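# Guide the ball into the green-bottomed hole

## Task

Put the ball into the hole whose bottom is green, never letting it enter any other hole. Only the fingers may contact the board: if any other part of an arm touches it, the attempt fails. The board must end up resting flat on the table. The ball must not strike the lid, the walls or the floor hard. The result must hold by itself, with the robot not keeping the ball in place, and nothing may be knocked off the table.

## Robot and tools

Robot: two arms, left_arm and right_arm, each with six revolute joints and a parallel gripper. In every row and every per-joint list the joint order is waist (joint1), shoulder (joint2), elbow (joint3), wrist pitch (joint4), wrist yaw (joint5), wrist roll (joint6). Stated ranges (rad): waist -2.618 to 3.054, shoulder 0.000 to 3.142, elbow 0.000 to 3.142, wrist pitch -1.571 to 1.571, wrist yaw -1.571 to 1.571, wrist roll -2.094 to 2.094. The true end of each joint may sit up to 0.036 rad either side of these.

Frame: one scene frame for both arms. Origin on the tabletop midway between the arms, +z up, +x pointing out over the table, left_arm on the +y side. The names left and right say nothing about image sides. Arm bases: left_arm at (+0.009, +0.257, 0) m, quat_wxyz (+0.999, 0, 0, +0.034); right_arm at (+0.037, -0.269, 0) m, quat_wxyz (+1.000, 0, 0, +0.015). The fingers point along the gripper's +z and open and close along its y axis; the reported hand point lies between the pads, under 1 cm back from the tips, and can be somewhat wrong at long reach.

A row: 14 numbers, each in [-1, 1], always for both arms: left_arm's six joint values then its opening, then right_arm's six joint values then its opening. Joint values are scaled offsets, not poses: 1.0 equals 1.202 rad for waist, 1.258 shoulder, 1.238 elbow, 2.073 wrist pitch, 2.022 for wrist yaw and for wrist roll. Opening is absolute: +1 fully open, -1 closed.

execute_actions(actions): a list of actions; each action is a list of up to 15 rows, one row per 1/30 s control step, the final row repeated if fewer than 15 are given. Joint offsets in every row of an action count from the angles at that action's start, not from the preceding row; for a call's first action that means the angles in this scene's latest result. An action that would send a joint more than 0.036 rad outward beyond its range is rejected for both arms; a malformed action, or a first action failing that test, rejects the whole call with no motion. An empty list just returns state and images. A joint pushed to its real end stops there and the result may say "joint sent to its limit" (absence of that line does not prove room remains).

move(target, speed, blocking): target is one 14-number row; its joint offsets count from the Joint positions in the scene's latest result that lists them. All joints travel in step so they finish together, so the hand follows a curve; duration 0.5 to 10 s (cut off at 10 s). speed is rad/s of the joint with the longest travel, 0.01 to 2, default 0.5. Openings are applied at the start. It ignores obstacles and the other arm; faster moves and targets placed beyond a contact press harder. blocking=false returns after 0.5 s while motion continues; then only wait or stop are accepted until a result shows the end. The extra "move:" line gives the ending (done, off_target, moving, held, fault), limits=held or limits=none, and each arm's joint farthest from target.

wait(seconds): 0 to 10; arms keep their last command; a running move continues and may end it early. stop(): brakes a running move; needs stopping distance; the fingers continue. zoom_image(camera, region): camera is cam_high, cam_low, cam_left_wrist or cam_right_wrist (each 896x504); region [x0, y0, x1, y1] in pixels from the top-left, at most 504 by 504. read_manual(section): only licence texts. finished_scene(scene): ends the current scene, given by its number, irreversibly, and reports success; the goal must already be stable.

Results: a state line with each gripper's end_effector_position (m) and end_effector_quat_wxyz; Joint positions and Joint velocities per arm (rad, rad/s, then pad gap in m, 0.087 when fully open); Joint targets, the angles currently being driven toward; grip_measured on the command scale (each gripper off by up to about 1 mm); joint torques (offset, scaled, noisy); step readings after actions, with HELD marking steps where an arm's row was held back; "joint command not followed" when the clearance check altered targets; FAULT, MOTOR HOT (from 75 °C) and OVER-TEMPERATURE FAULT lines. At 90 °C the hot arm halts for 10 s; at 100 °C it goes limp and falls.

Motion limits: each step the target stays within a lead of the measured angle (waist 0.202, shoulder 0.258, elbow 0.238, wrist pitch 0.573, yaw and roll 0.522 rad), and targets are scaled back if they would move the hand over 70 mm from its measured spot; large offsets take several actions, and unfinished motion must be resent. Friction can leave a joint about 0.031 rad short and ignore smaller commands. To grip, command about 0.02 below grip_measured; closing fast squeezes harder.

Avoid: any arm part except fingers touching the board, tilting or lifting the board, the ball entering a wrong hole or hitting lid, walls or floor hard, knocking items off the table, arms colliding or pressing each other, hard fast pushes, and long holding that heats motors. Loose objects may occasionally be nudged by outside pushes.

Each tool is called after "Request:" by a JSON object that holds its "api" and its "payload", one argument or row to a line.

## Session

Request:
{"api": "execute_actions", "payload": {
  "actions": []
}}

Scene clock: 0.00 s.
left_arm: end_effector_position=(+0.4801, +0.1261, +0.1421) grip_measured=+0.984 end_effector_quat_wxyz=(+0.069, -0.300, +0.931, -0.198) | right_arm: end_effector_position=(+0.3362, -0.7194, +0.2922) grip_measured=+0.992 end_effector_quat_wxyz=(+0.460, +0.762, +0.199, -0.410)
Joint names: [waist, shoulder, elbow, wrist pitch, wrist yaw, wrist roll]
Joint positions: left_arm=[-0.173  2.317  2.341 -1.298  0.304 -0.776  0.087] | right_arm=[-0.727  2.214  2.375 -1.     1.241  1.399  0.087]
Joint velocities: left_arm=[-0.012 -0.017  0.022 -0.022  0.037 -0.095  0.001] | right_arm=[-0.012 -0.002 -0.002 -0.037  0.051  0.037  0.001]
Joint torques (N m, as the arm reports them, + toward a larger angle): no reading
Motor temperatures (°C, as the motors report them): left_arm=[27 28 26 28 28 25] | right_arm=[26 26 26 27 29 25]
Joint targets: left_arm=[-0.173 2.317 2.341 -1.298 0.304 -0.776] | right_arm=[-0.727 2.214 2.375 -1.000 1.241 1.399]

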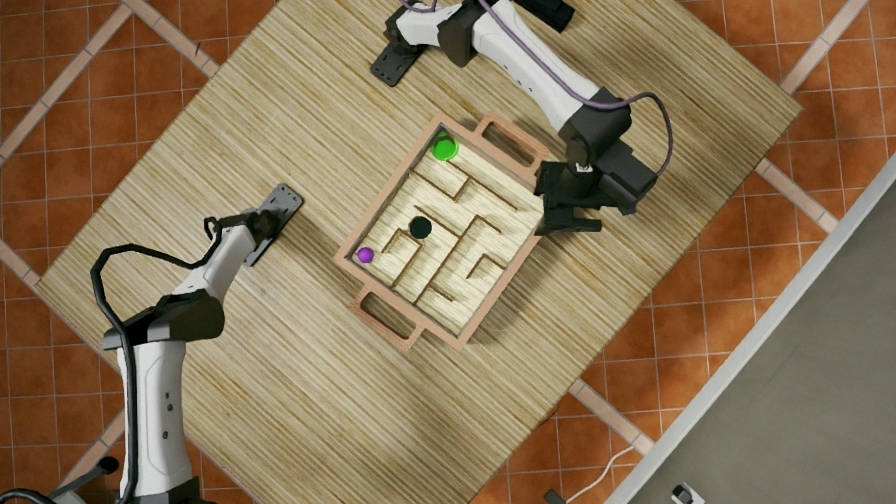

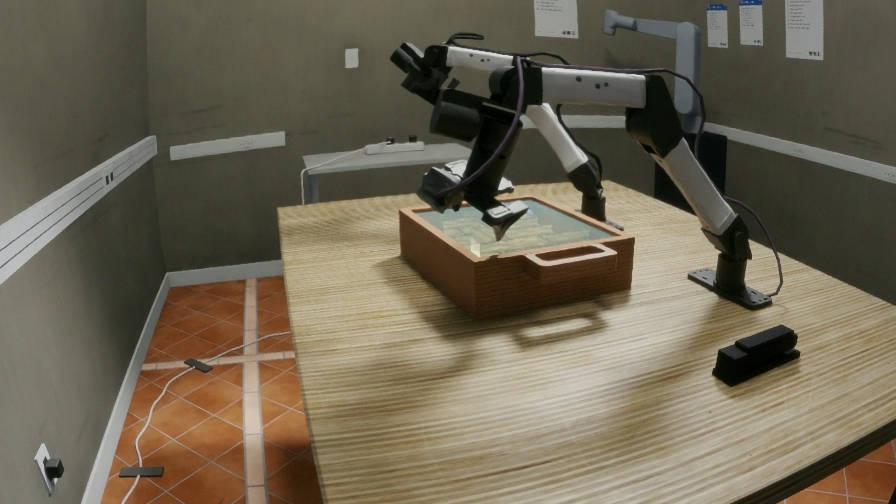

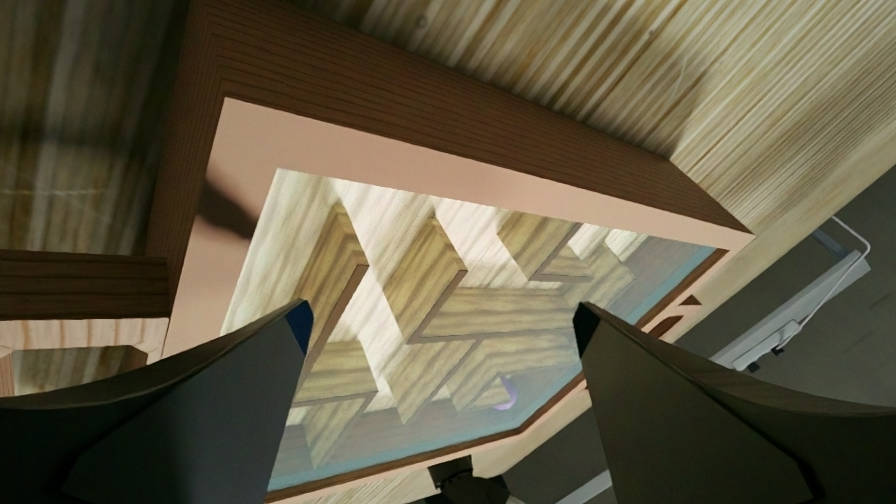

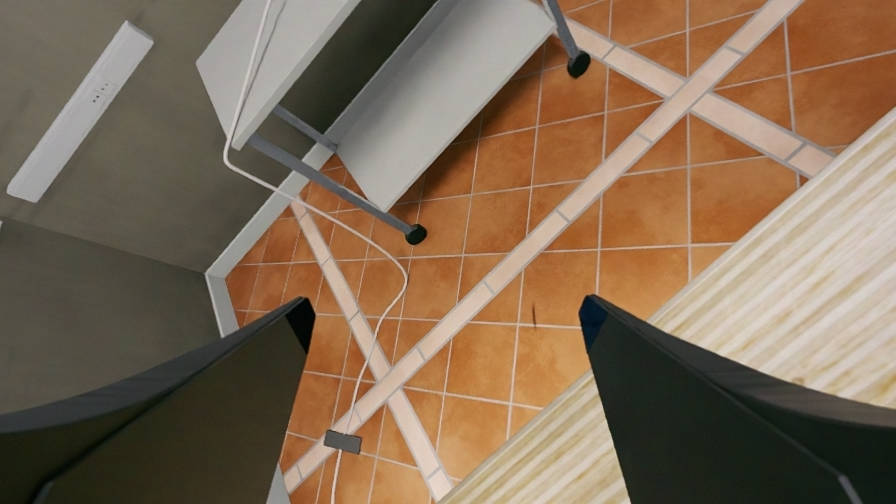

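Request:
{"api": "zoom_image", "payload": {
  "camera": "cam_high",
  "region": [320, 90, 600, 360]
}}

Region (320, 90, 600, 360) of cam_high's 896x504 image, scaled by 1.800, with more detail than that image has; it fills the top 486 rows of this view, and the rest is white.

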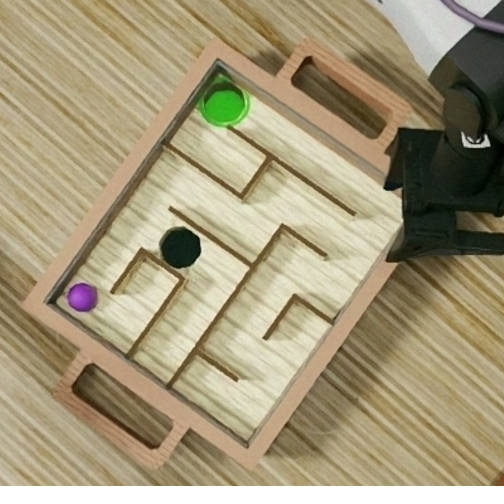

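Request:
{"api": "move", "payload": {
  "target": [0.077,-0.252,-0.319,-0.106,-0.150,0.334,1, 0.592,-0.097,-0.237,-0.27,-0.614,-0.741,1],
  "speed": 0.7
}}

Scene clock: 59.53 s.
left_arm: end_effector_position=(+0.3556, +0.2430, +0.1525) grip_measured=+0.984 end_effector_quat_wxyz=(+0.017, -0.043, +0.999, -0.005) | right_arm: end_effector_position=(+0.4023, -0.2695, +0.1496) grip_measured=+0.992 end_effector_quat_wxyz=(+0.014, -0.053, +0.998, -0.004)
Joint names: [waist, shoulder, elbow, wrist pitch, wrist yaw, wrist roll]
Joint positions: left_arm=[-0.091  2.013  1.977 -1.501  0.007 -0.11   0.087] | right_arm=[-0.016  2.108  2.108 -1.543  0.007 -0.093  0.087]
Joint velocities: left_arm=[ 0.002  0.007 -0.017 -0.022 -0.037 -0.037  0.001] | right_arm=[-0.007  0.002  0.002 -0.007  0.037  0.037 -0.   ]
Joint torques (N m, as the arm reports them, + toward a larger angle): left_arm=[  1.1  -11.66   4.75   0.3   -0.01   0.14] | right_arm=[ -0.11 -14.84   4.93   0.36  -0.03  -0.07]
Motor temperatures (°C, as the motors report them): left_arm=[27 44 32 30 28 25] | right_arm=[26 48 30 30 29 25]
Joint targets: left_arm=[-0.081 2.000 1.947 -1.517 0.001 -0.100] | right_arm=[-0.015 2.093 2.082 -1.559 -0.001 -0.100]
move: off_target (left_arm, right_arm); limits=none; left_arm: farthest joint: the elbow, 0.031 radians from its target (0.395 radians at the start); right_arm: farthest joint: the elbow, 0.026 radians from its target (0.294 radians at the start)

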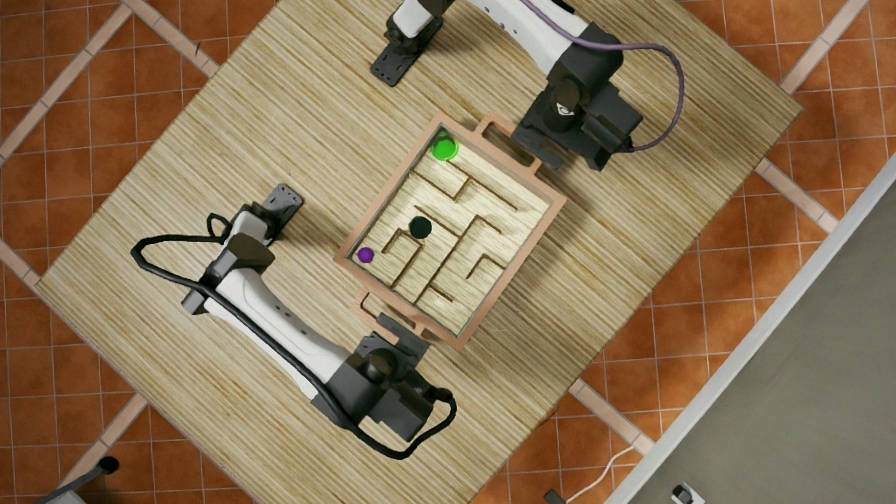

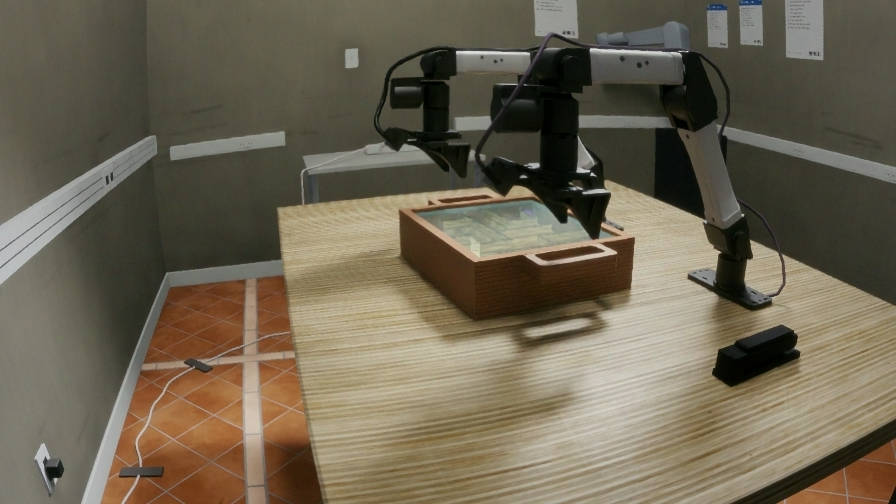

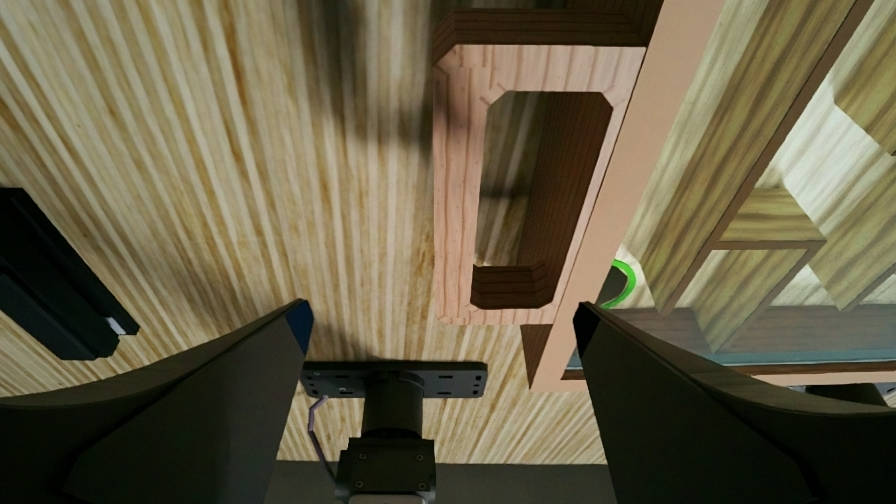

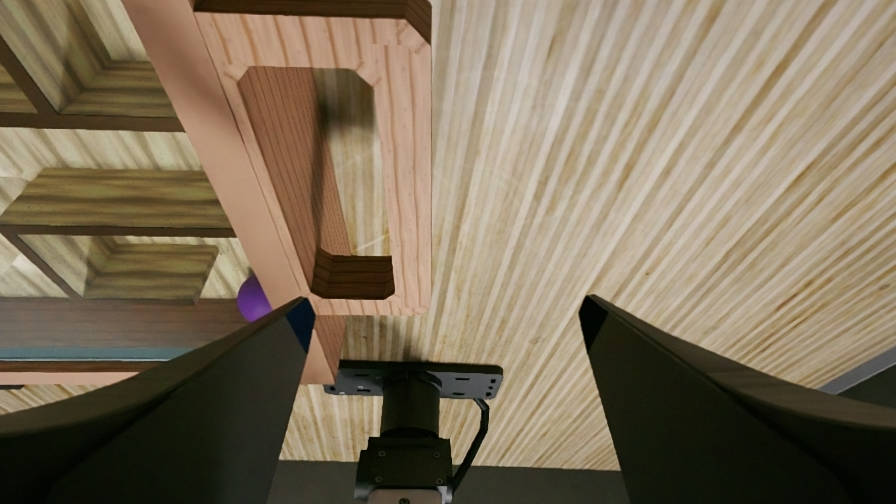

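Request:
{"api": "execute_actions", "payload": {
  "actions": [
    [[-0.022,-0.02,-0.08,0.035,0,0,0.2,0.04,-0.02,-0.08,0.035,0,0.015,0.2]],
    [[0,-0.02,-0.09,0.035,0,0,0.2,0,-0.015,-0.09,0.035,0,0,0.2]],
    [[0,-0.02,-0.09,0.035,0,0,0.2,0,-0.01,-0.07,0.035,0,0,0.2]]
  ]
}}

Scene clock: 73.60 s.
left_arm: end_effector_position=(+0.3403, +0.2373, +0.1103) grip_measured=+0.200 end_effector_quat_wxyz=(+0.001, -0.034, +0.999, -0.004) | right_arm: end_effector_position=(+0.3970, -0.2520, +0.1068) grip_measured=+0.200 end_effector_quat_wxyz=(+0.008, -0.065, +0.998, -0.004)
Joint names: [waist, shoulder, elbow, wrist pitch, wrist yaw, wrist roll]
Joint positions: left_arm=[-0.11   1.962  1.731 -1.338  0.007 -0.11   0.052] | right_arm=[ 0.03   2.07   1.876 -1.361  0.008 -0.07   0.052]
Joint velocities: left_arm=[ 0.007 -0.002  0.017  0.081  0.051 -0.007 -0.001] | right_arm=[ 0.002  0.017  0.012  0.037 -0.037  0.007 -0.   ]
Joint torques (N m, as the arm reports them, + toward a larger angle): left_arm=[  0.19 -10.99   5.38   0.61   0.04   0.02] | right_arm=[ -0.19 -13.58   5.45   0.58   0.04   0.02]
Motor temperatures (°C, as the motors report them): left_arm=[27 44 31 29 28 25] | right_arm=[26 50 30 29 29 25]
Joint targets: left_arm=[-0.110 1.954 1.706 -1.320 0.007 -0.110] | right_arm=[0.030 2.066 1.854 -1.349 0.008 -0.070]
Step readings (joint positions; steps 1 to 15: 1st action; 16 to 30: 2nd action; 31 to 45: 3rd action):
0: left_arm=[-0.091 2.013 1.977 -1.501 0.007 -0.110] | right_arm=[-0.016 2.108 2.108 -1.543 0.006 -0.094]
1: left_arm=[-0.092 2.009 1.965 -1.490 0.007 -0.110] | right_arm=[-0.013 2.104 2.094 -1.531 0.007 -0.090]
2: left_arm=[-0.095 2.001 1.944 -1.477 0.007 -0.110] | right_arm=[-0.008 2.096 2.072 -1.517 0.008 -0.086]
4: left_arm=[-0.103 1.997 1.917 -1.469 0.007 -0.110] | right_arm=[0.011 2.093 2.045 -1.507 0.008 -0.080]
8: left_arm=[-0.110 1.997 1.904 -1.457 0.007 -0.110] | right_arm=[0.030 2.093 2.031 -1.493 0.008 -0.074]
15: left_arm=[-0.110 1.997 1.904 -1.447 0.007 -0.110] | right_arm=[0.030 2.093 2.031 -1.482 0.008 -0.070]
16: left_arm=[-0.110 1.993 1.890 -1.434 0.007 -0.110] | right_arm=[0.030 2.089 2.016 -1.468 0.008 -0.070]
17: left_arm=[-0.110 1.984 1.866 -1.420 0.007 -0.110] | right_arm=[0.030 2.081 1.991 -1.454 0.008 -0.070]
19: left_arm=[-0.110 1.980 1.834 -1.414 0.007 -0.110] | right_arm=[0.030 2.078 1.958 -1.445 0.008 -0.070]
23: left_arm=[-0.110 1.980 1.818 -1.404 0.007 -0.110] | right_arm=[0.030 2.078 1.941 -1.434 0.008 -0.070]
30: left_arm=[-0.110 1.980 1.818 -1.392 0.007 -0.110] | right_arm=[0.030 2.078 1.941 -1.422 0.008 -0.070]
31: left_arm=[-0.110 1.975 1.804 -1.379 0.007 -0.110] | right_arm=[0.030 2.076 1.930 -1.410 0.008 -0.070]
32: left_arm=[-0.110 1.967 1.780 -1.365 0.007 -0.110] | right_arm=[0.030 2.071 1.913 -1.397 0.008 -0.070]
34: left_arm=[-0.110 1.962 1.748 -1.359 0.007 -0.110] | right_arm=[0.030 2.070 1.889 -1.384 0.008 -0.070]
38: left_arm=[-0.110 1.962 1.731 -1.350 0.007 -0.110] | right_arm=[0.030 2.070 1.876 -1.373 0.008 -0.070]
45: Joint positions above

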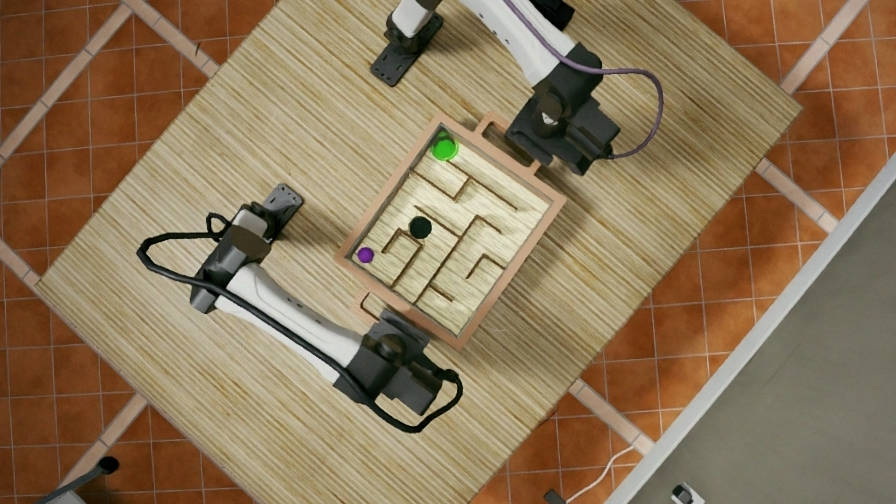

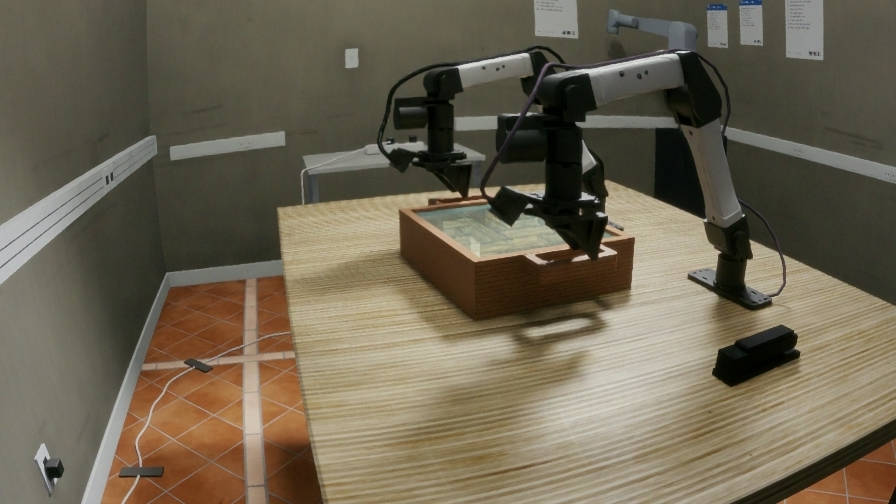

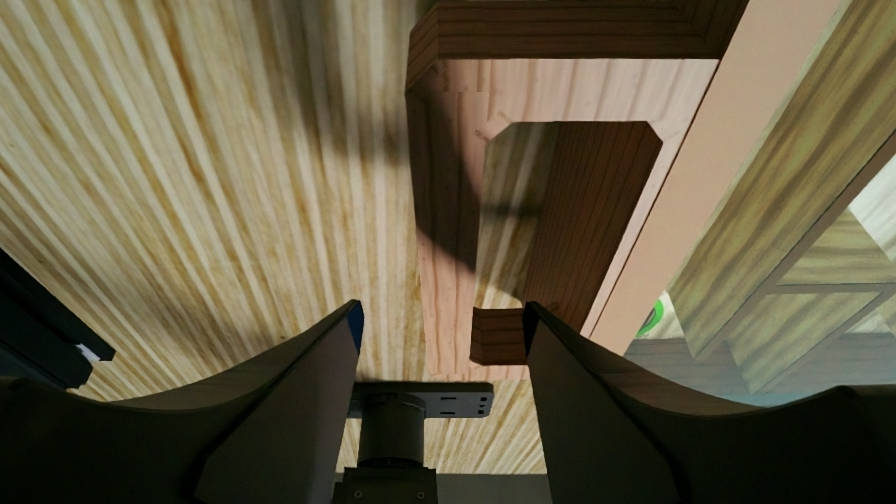

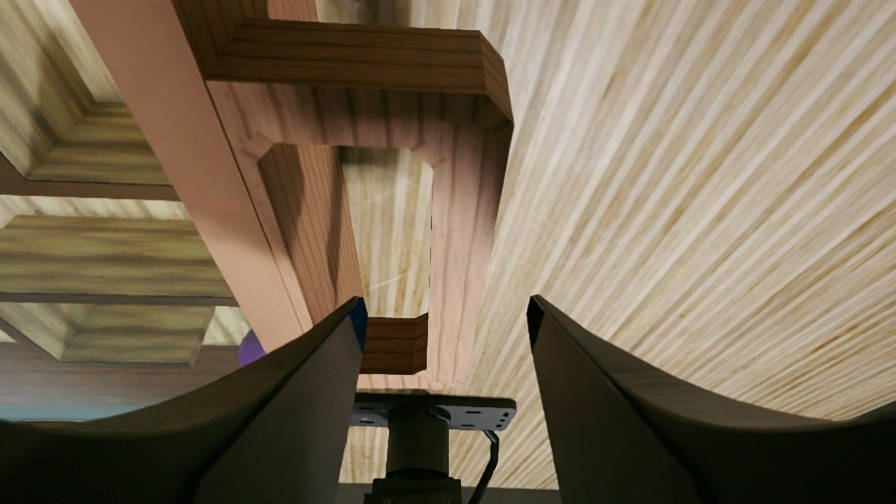

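Request:
{"api": "execute_actions", "payload": {
  "actions": [
    [[0,0,-0.06,0.03,0,-0.008,0.2,-0.01,0,-0.06,0.025,0,0.02,0.2],[0,0,-0.06,0.03,0,-0.008,0.2,-0.01,0,-0.06,0.025,0,0.02,0.2],[0,0,-0.09,0.05,0,-0.008,0.2,-0.01,0,-0.08,0.04,0,0.02,0.2],[0,0,-0.09,0.05,0,-0.008,0.2,-0.01,0,-0.08,0.04,0,0.02,0.2],[0,0,-0.113,0.063,0,-0.008,0.2,-0.01,0,-0.1,0.048,0,0.022,0.2]],
    [[0,0,0,0,0,0,-0.3,0,0,0,0,0,0,-0.3]],
    [[0,0,0,0,0,0,-0.5,0,0,0,0,0,0,-0.5],[0,0,0,0,0,0,-0.5,0,0,0,0,0,0,-0.5],[0,0,0,0,0,0,-0.55,0,0,0,0,0,0,-0.55],[0,0,0,0,0,0,-0.55,0,0,0,0,0,0,-0.55],[0,0,0,0,0,0,-0.6,0,0,0,0,0,0,-0.6],[0,0,0,0,0,0,-0.6,0,0,0,0,0,0,-0.6],[0,0,0,0,0,0,-0.7,0,0,0,0,0,0,-0.7]]
  ]
}}

Scene clock: 87.43 s.
left_arm: end_effector_position=(+0.3368, +0.2361, +0.0820) grip_measured=-0.623 end_effector_quat_wxyz=(-0.003, -0.037, +0.999, -0.006) | right_arm: end_effector_position=(+0.3927, -0.2544, +0.0825) grip_measured=-0.615 end_effector_quat_wxyz=(+0.001, -0.044, +0.999, -0.014)
Joint names: [waist, shoulder, elbow, wrist pitch, wrist yaw, wrist roll]
Joint positions: left_arm=[-0.11   1.96   1.615 -1.23   0.013 -0.117  0.016] | right_arm=[ 0.029  2.068  1.773 -1.276  0.027 -0.029  0.017]
Joint velocities: left_arm=[-0.007 -0.002  0.012 -0.037  0.022 -0.007  0.002] | right_arm=[-0.022 -0.002  0.012 -0.066 -0.022  0.007  0.001]
Joint torques (N m, as the arm reports them, + toward a larger angle): left_arm=[  0.2  -10.25   7.33   0.4   -0.04   0.03] | right_arm=[ -0.01 -13.26   6.93   0.42  -0.15  -0.01]
Motor temperatures (°C, as the motors report them): left_arm=[27 43 31 29 28 25] | right_arm=[26 50 30 29 29 25]
Joint targets: left_arm=[-0.110 1.960 1.615 -1.230 0.007 -0.116] | right_arm=[0.030 2.068 1.773 -1.276 0.008 -0.033]
Step readings (joint positions; steps 1 to 15: 1st action; 16 to 30: 2nd action; 31 to 45: 3rd action):
0: left_arm=[-0.110 1.962 1.731 -1.336 0.007 -0.110] | right_arm=[0.030 2.070 1.876 -1.359 0.008 -0.070]
1: left_arm=[-0.110 1.961 1.725 -1.328 0.007 -0.111] | right_arm=[0.030 2.070 1.868 -1.351 0.008 -0.065]
2: left_arm=[-0.110 1.960 1.714 -1.319 0.007 -0.112] | right_arm=[0.030 2.068 1.856 -1.342 0.008 -0.059]
4: left_arm=[-0.110 1.960 1.679 -1.293 0.007 -0.113] | right_arm=[0.030 2.068 1.825 -1.323 0.008 -0.050]
8: left_arm=[-0.110 1.960 1.618 -1.257 0.007 -0.115] | right_arm=[0.030 2.068 1.776 -1.297 0.008 -0.039]
15: left_arm=[-0.110 1.960 1.615 -1.231 0.007 -0.116] | right_arm=[0.030 2.068 1.773 -1.277 0.008 -0.033]
16: left_arm=[-0.110 1.960 1.615 -1.230 0.007 -0.116] | right_arm=[0.030 2.068 1.773 -1.277 0.008 -0.032]
17: left_arm=[-0.110 1.960 1.615 -1.230 0.007 -0.116] | right_arm=[0.030 2.068 1.773 -1.277 0.008 -0.032]
19: left_arm=[-0.110 1.960 1.615 -1.230 0.007 -0.116] | right_arm=[0.030 2.068 1.773 -1.277 0.008 -0.032]
23: left_arm=[-0.110 1.960 1.615 -1.230 0.007 -0.116] | right_arm=[0.030 2.068 1.773 -1.277 0.008 -0.032]
30: left_arm=[-0.110 1.960 1.615 -1.230 0.007 -0.116] | right_arm=[0.030 2.068 1.773 -1.277 0.008 -0.032]
31: left_arm=[-0.110 1.960 1.615 -1.230 0.007 -0.116] | right_arm=[0.030 2.068 1.773 -1.277 0.009 -0.033]
32: left_arm=[-0.110 1.960 1.615 -1.230 0.007 -0.116] | right_arm=[0.030 2.068 1.773 -1.277 0.015 -0.033]
34: left_arm=[-0.110 1.960 1.615 -1.230 0.008 -0.116] | right_arm=[0.029 2.068 1.773 -1.276 0.022 -0.033]
38: left_arm=[-0.110 1.960 1.615 -1.230 0.013 -0.117] | right_arm=[0.029 2.068 1.773 -1.276 0.027 -0.030]
45: Joint positions above

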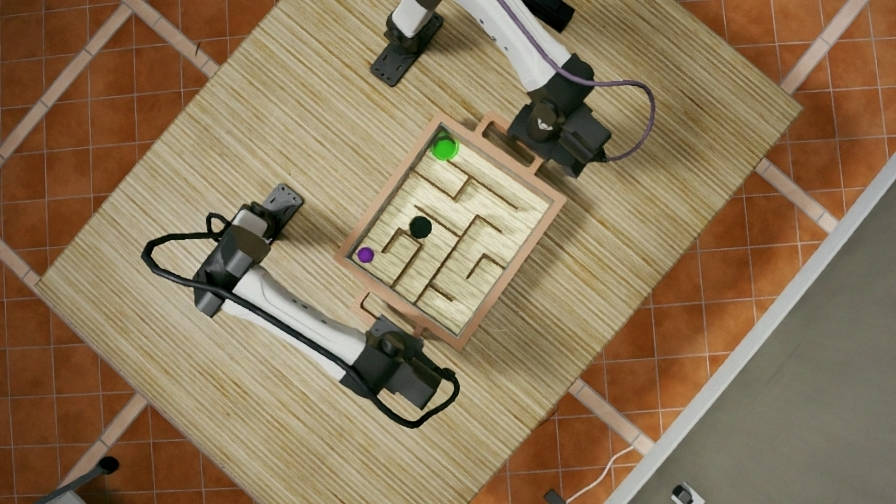

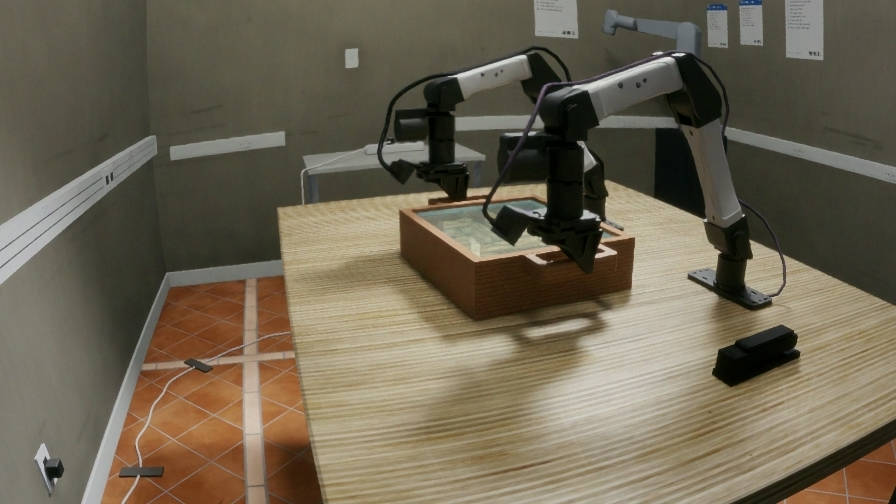

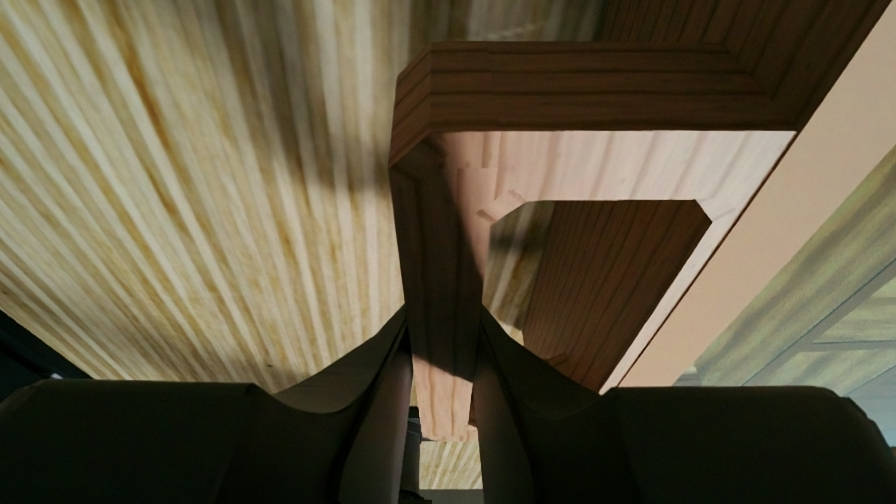

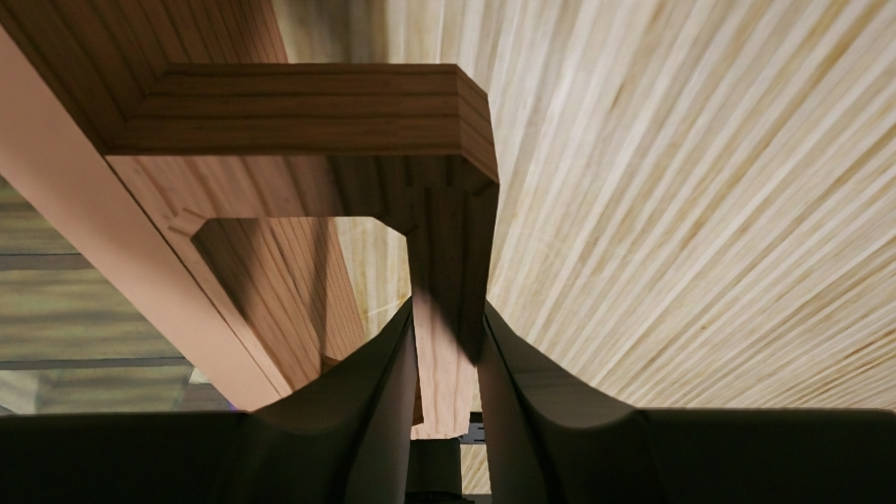

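Request:
{"api": "move", "payload": {
  "target": [0,0,0.12,-0.045,0,0,-0.7,0,0,0.12,-0.045,0,0,-0.7],
  "speed": 0.15
}}

Scene clock: 93.40 s.
left_arm: end_effector_position=(+0.3480, +0.2368, +0.0991) grip_measured=-0.626 end_effector_quat_wxyz=(+0.008, -0.038, +0.999, -0.004) | right_arm: end_effector_position=(+0.4045, -0.2535, +0.1088) grip_measured=-0.617 end_effector_quat_wxyz=(+0.025, -0.040, +0.999, -0.014)
Joint names: [waist, shoulder, elbow, wrist pitch, wrist yaw, wrist roll]
Joint positions: left_arm=[-0.11   1.979  1.712 -1.287  0.006 -0.119  0.016] | right_arm=[ 0.029  2.068  1.885 -1.339  0.028 -0.023  0.017]
Joint velocities: left_arm=[ 0.007  0.012  0.012 -0.007 -0.066  0.022  0.   ] | right_arm=[-0.012 -0.012 -0.017  0.066  0.007 -0.051 -0.001]
Joint torques (N m, as the arm reports them, + toward a larger angle): left_arm=[  0.2  -11.91  11.5    0.05   0.13   0.04] | right_arm=[ -0.27 -13.36  10.04   0.22   0.04  -0.06]
Motor temperatures (°C, as the motors report them): left_arm=[27 43 32 29 28 25] | right_arm=[26 51 31 28 29 25]
Joint targets: left_arm=[-0.110 1.960 1.764 -1.323 0.013 -0.117] | right_arm=[0.029 2.068 1.922 -1.369 0.027 -0.029]
move: off_target (left_arm, right_arm); limits=none; left_arm: farthest joint: the elbow, 0.052 radians from its target (0.149 radians at the start); right_arm: farthest joint: the elbow, 0.037 radians from its target (0.148 radians at the start)

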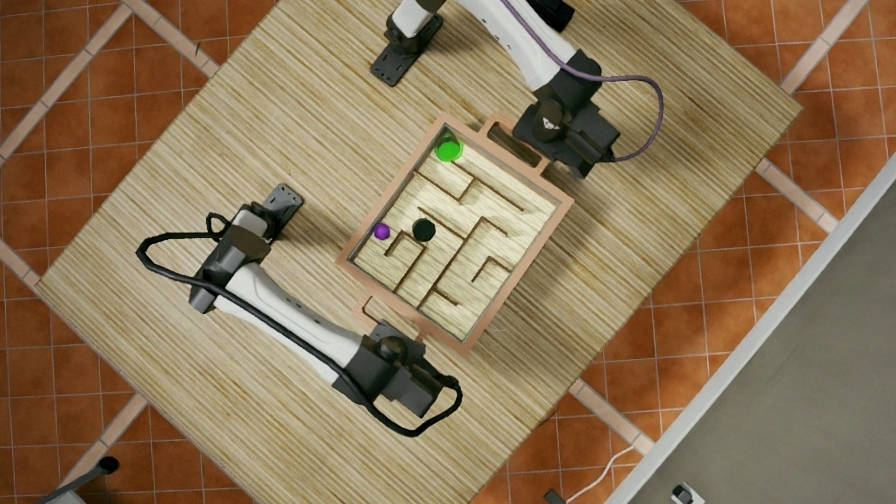

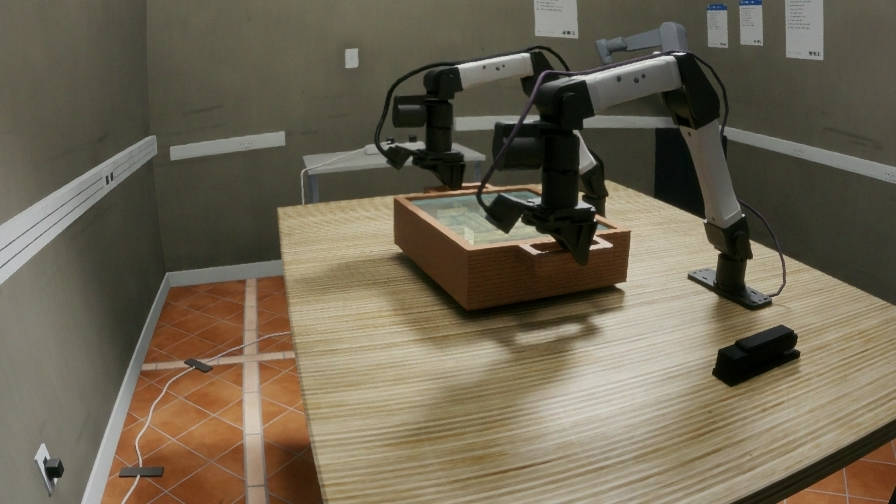

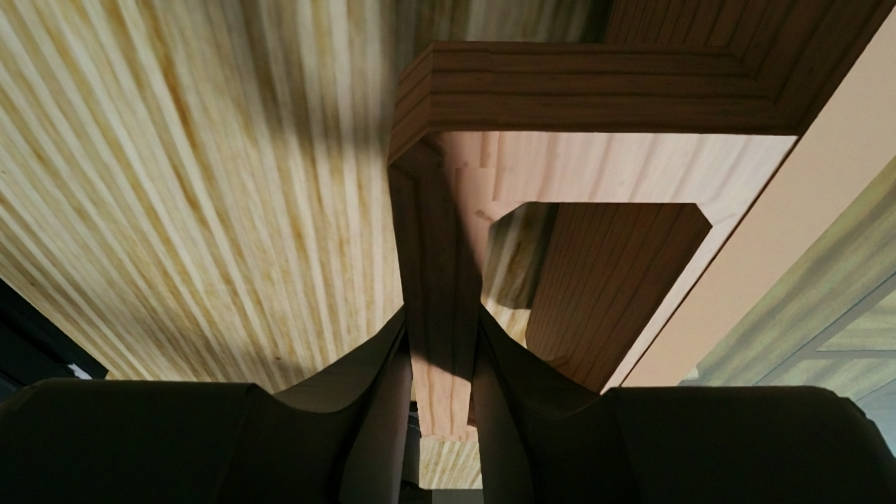

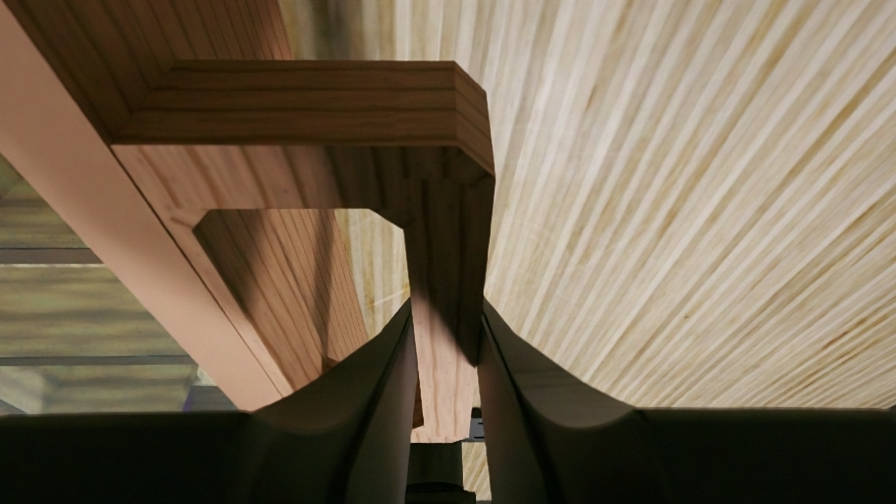

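Rolling the right way already.

Request:
{"api": "wait", "payload": {
  "seconds": 1
}}

Scene clock: 101.37 s.
left_arm: end_effector_position=(+0.3480, +0.2368, +0.0991) grip_measured=-0.626 end_effector_quat_wxyz=(+0.008, -0.038, +0.999, -0.004) | right_arm: end_effector_position=(+0.4045, -0.2535, +0.1088) grip_measured=-0.617 end_effector_quat_wxyz=(+0.025, -0.040, +0.999, -0.014)
Joint names: [waist, shoulder, elbow, wrist pitch, wrist yaw, wrist roll]
Joint positions: left_arm=[-0.11   1.979  1.712 -1.287  0.006 -0.119  0.016] | right_arm=[ 0.029  2.068  1.885 -1.339  0.028 -0.023  0.017]
Joint velocities: left_arm=[-0.012 -0.017  0.002 -0.007  0.066  0.081 -0.   ] | right_arm=[-0.012 -0.007  0.007  0.022  0.022 -0.066  0.   ]
Joint torques (N m, as the arm reports them, + toward a larger angle): left_arm=[  0.19 -11.95  11.54   0.05   0.12   0.03] | right_arm=[ -0.41 -13.16   9.96   0.29  -0.03  -0.07]
Motor temperatures (°C, as the motors report them): left_arm=[27 43 34 29 28 25] | right_arm=[26 51 32 28 29 25]
Joint targets: left_arm=[-0.110 1.960 1.764 -1.323 0.013 -0.117] | right_arm=[0.029 2.068 1.922 -1.369 0.027 -0.029]
wait: 1.00 s; at rest from the start

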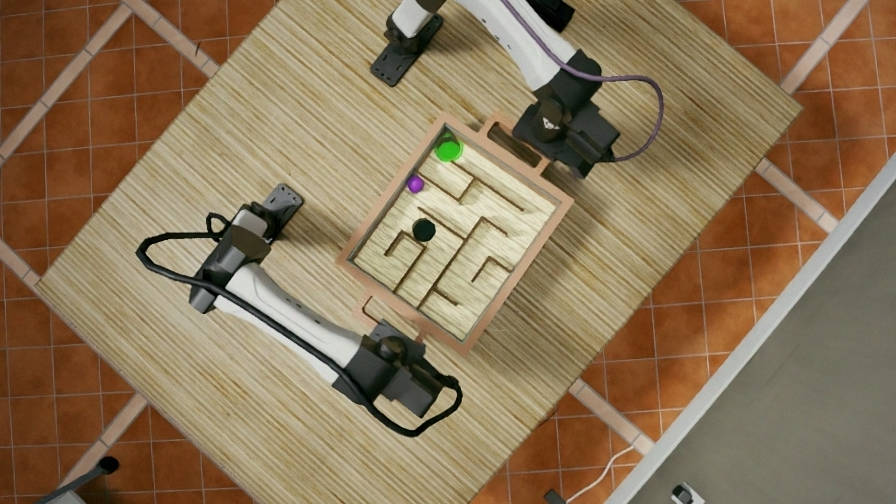

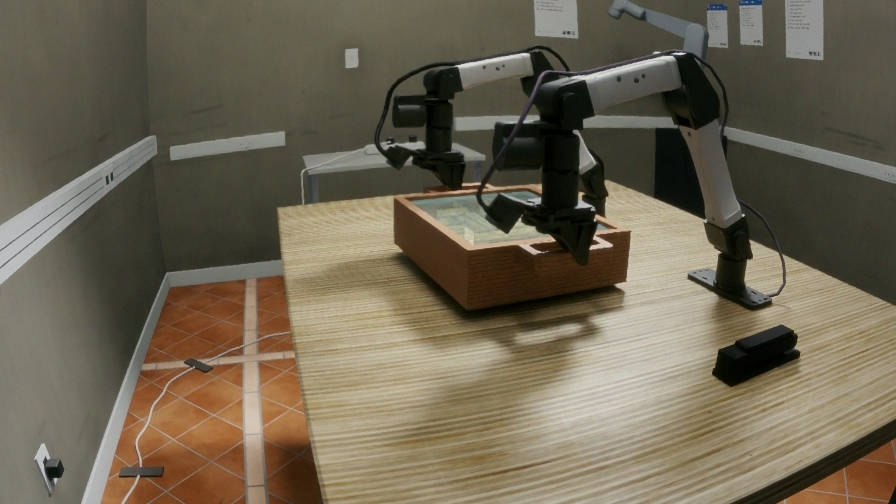

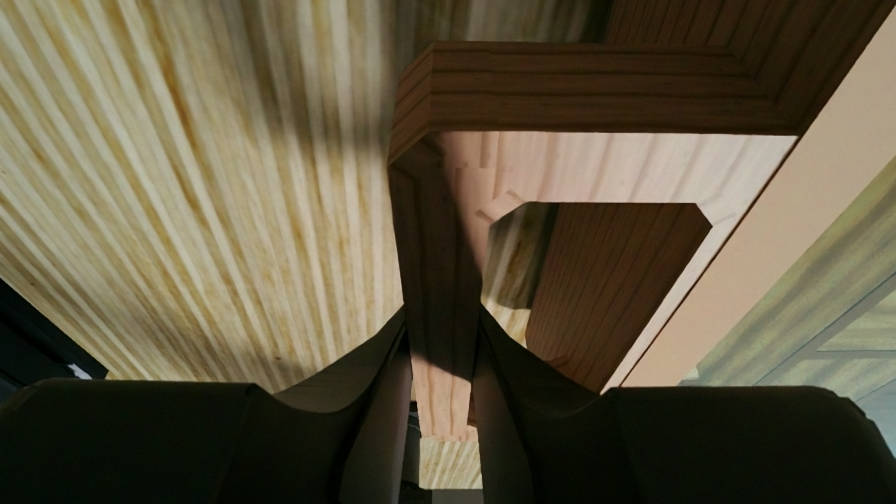

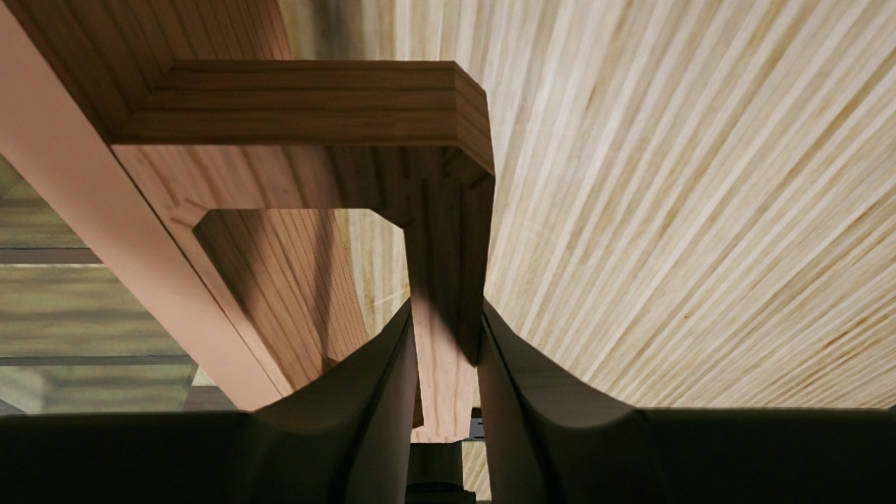

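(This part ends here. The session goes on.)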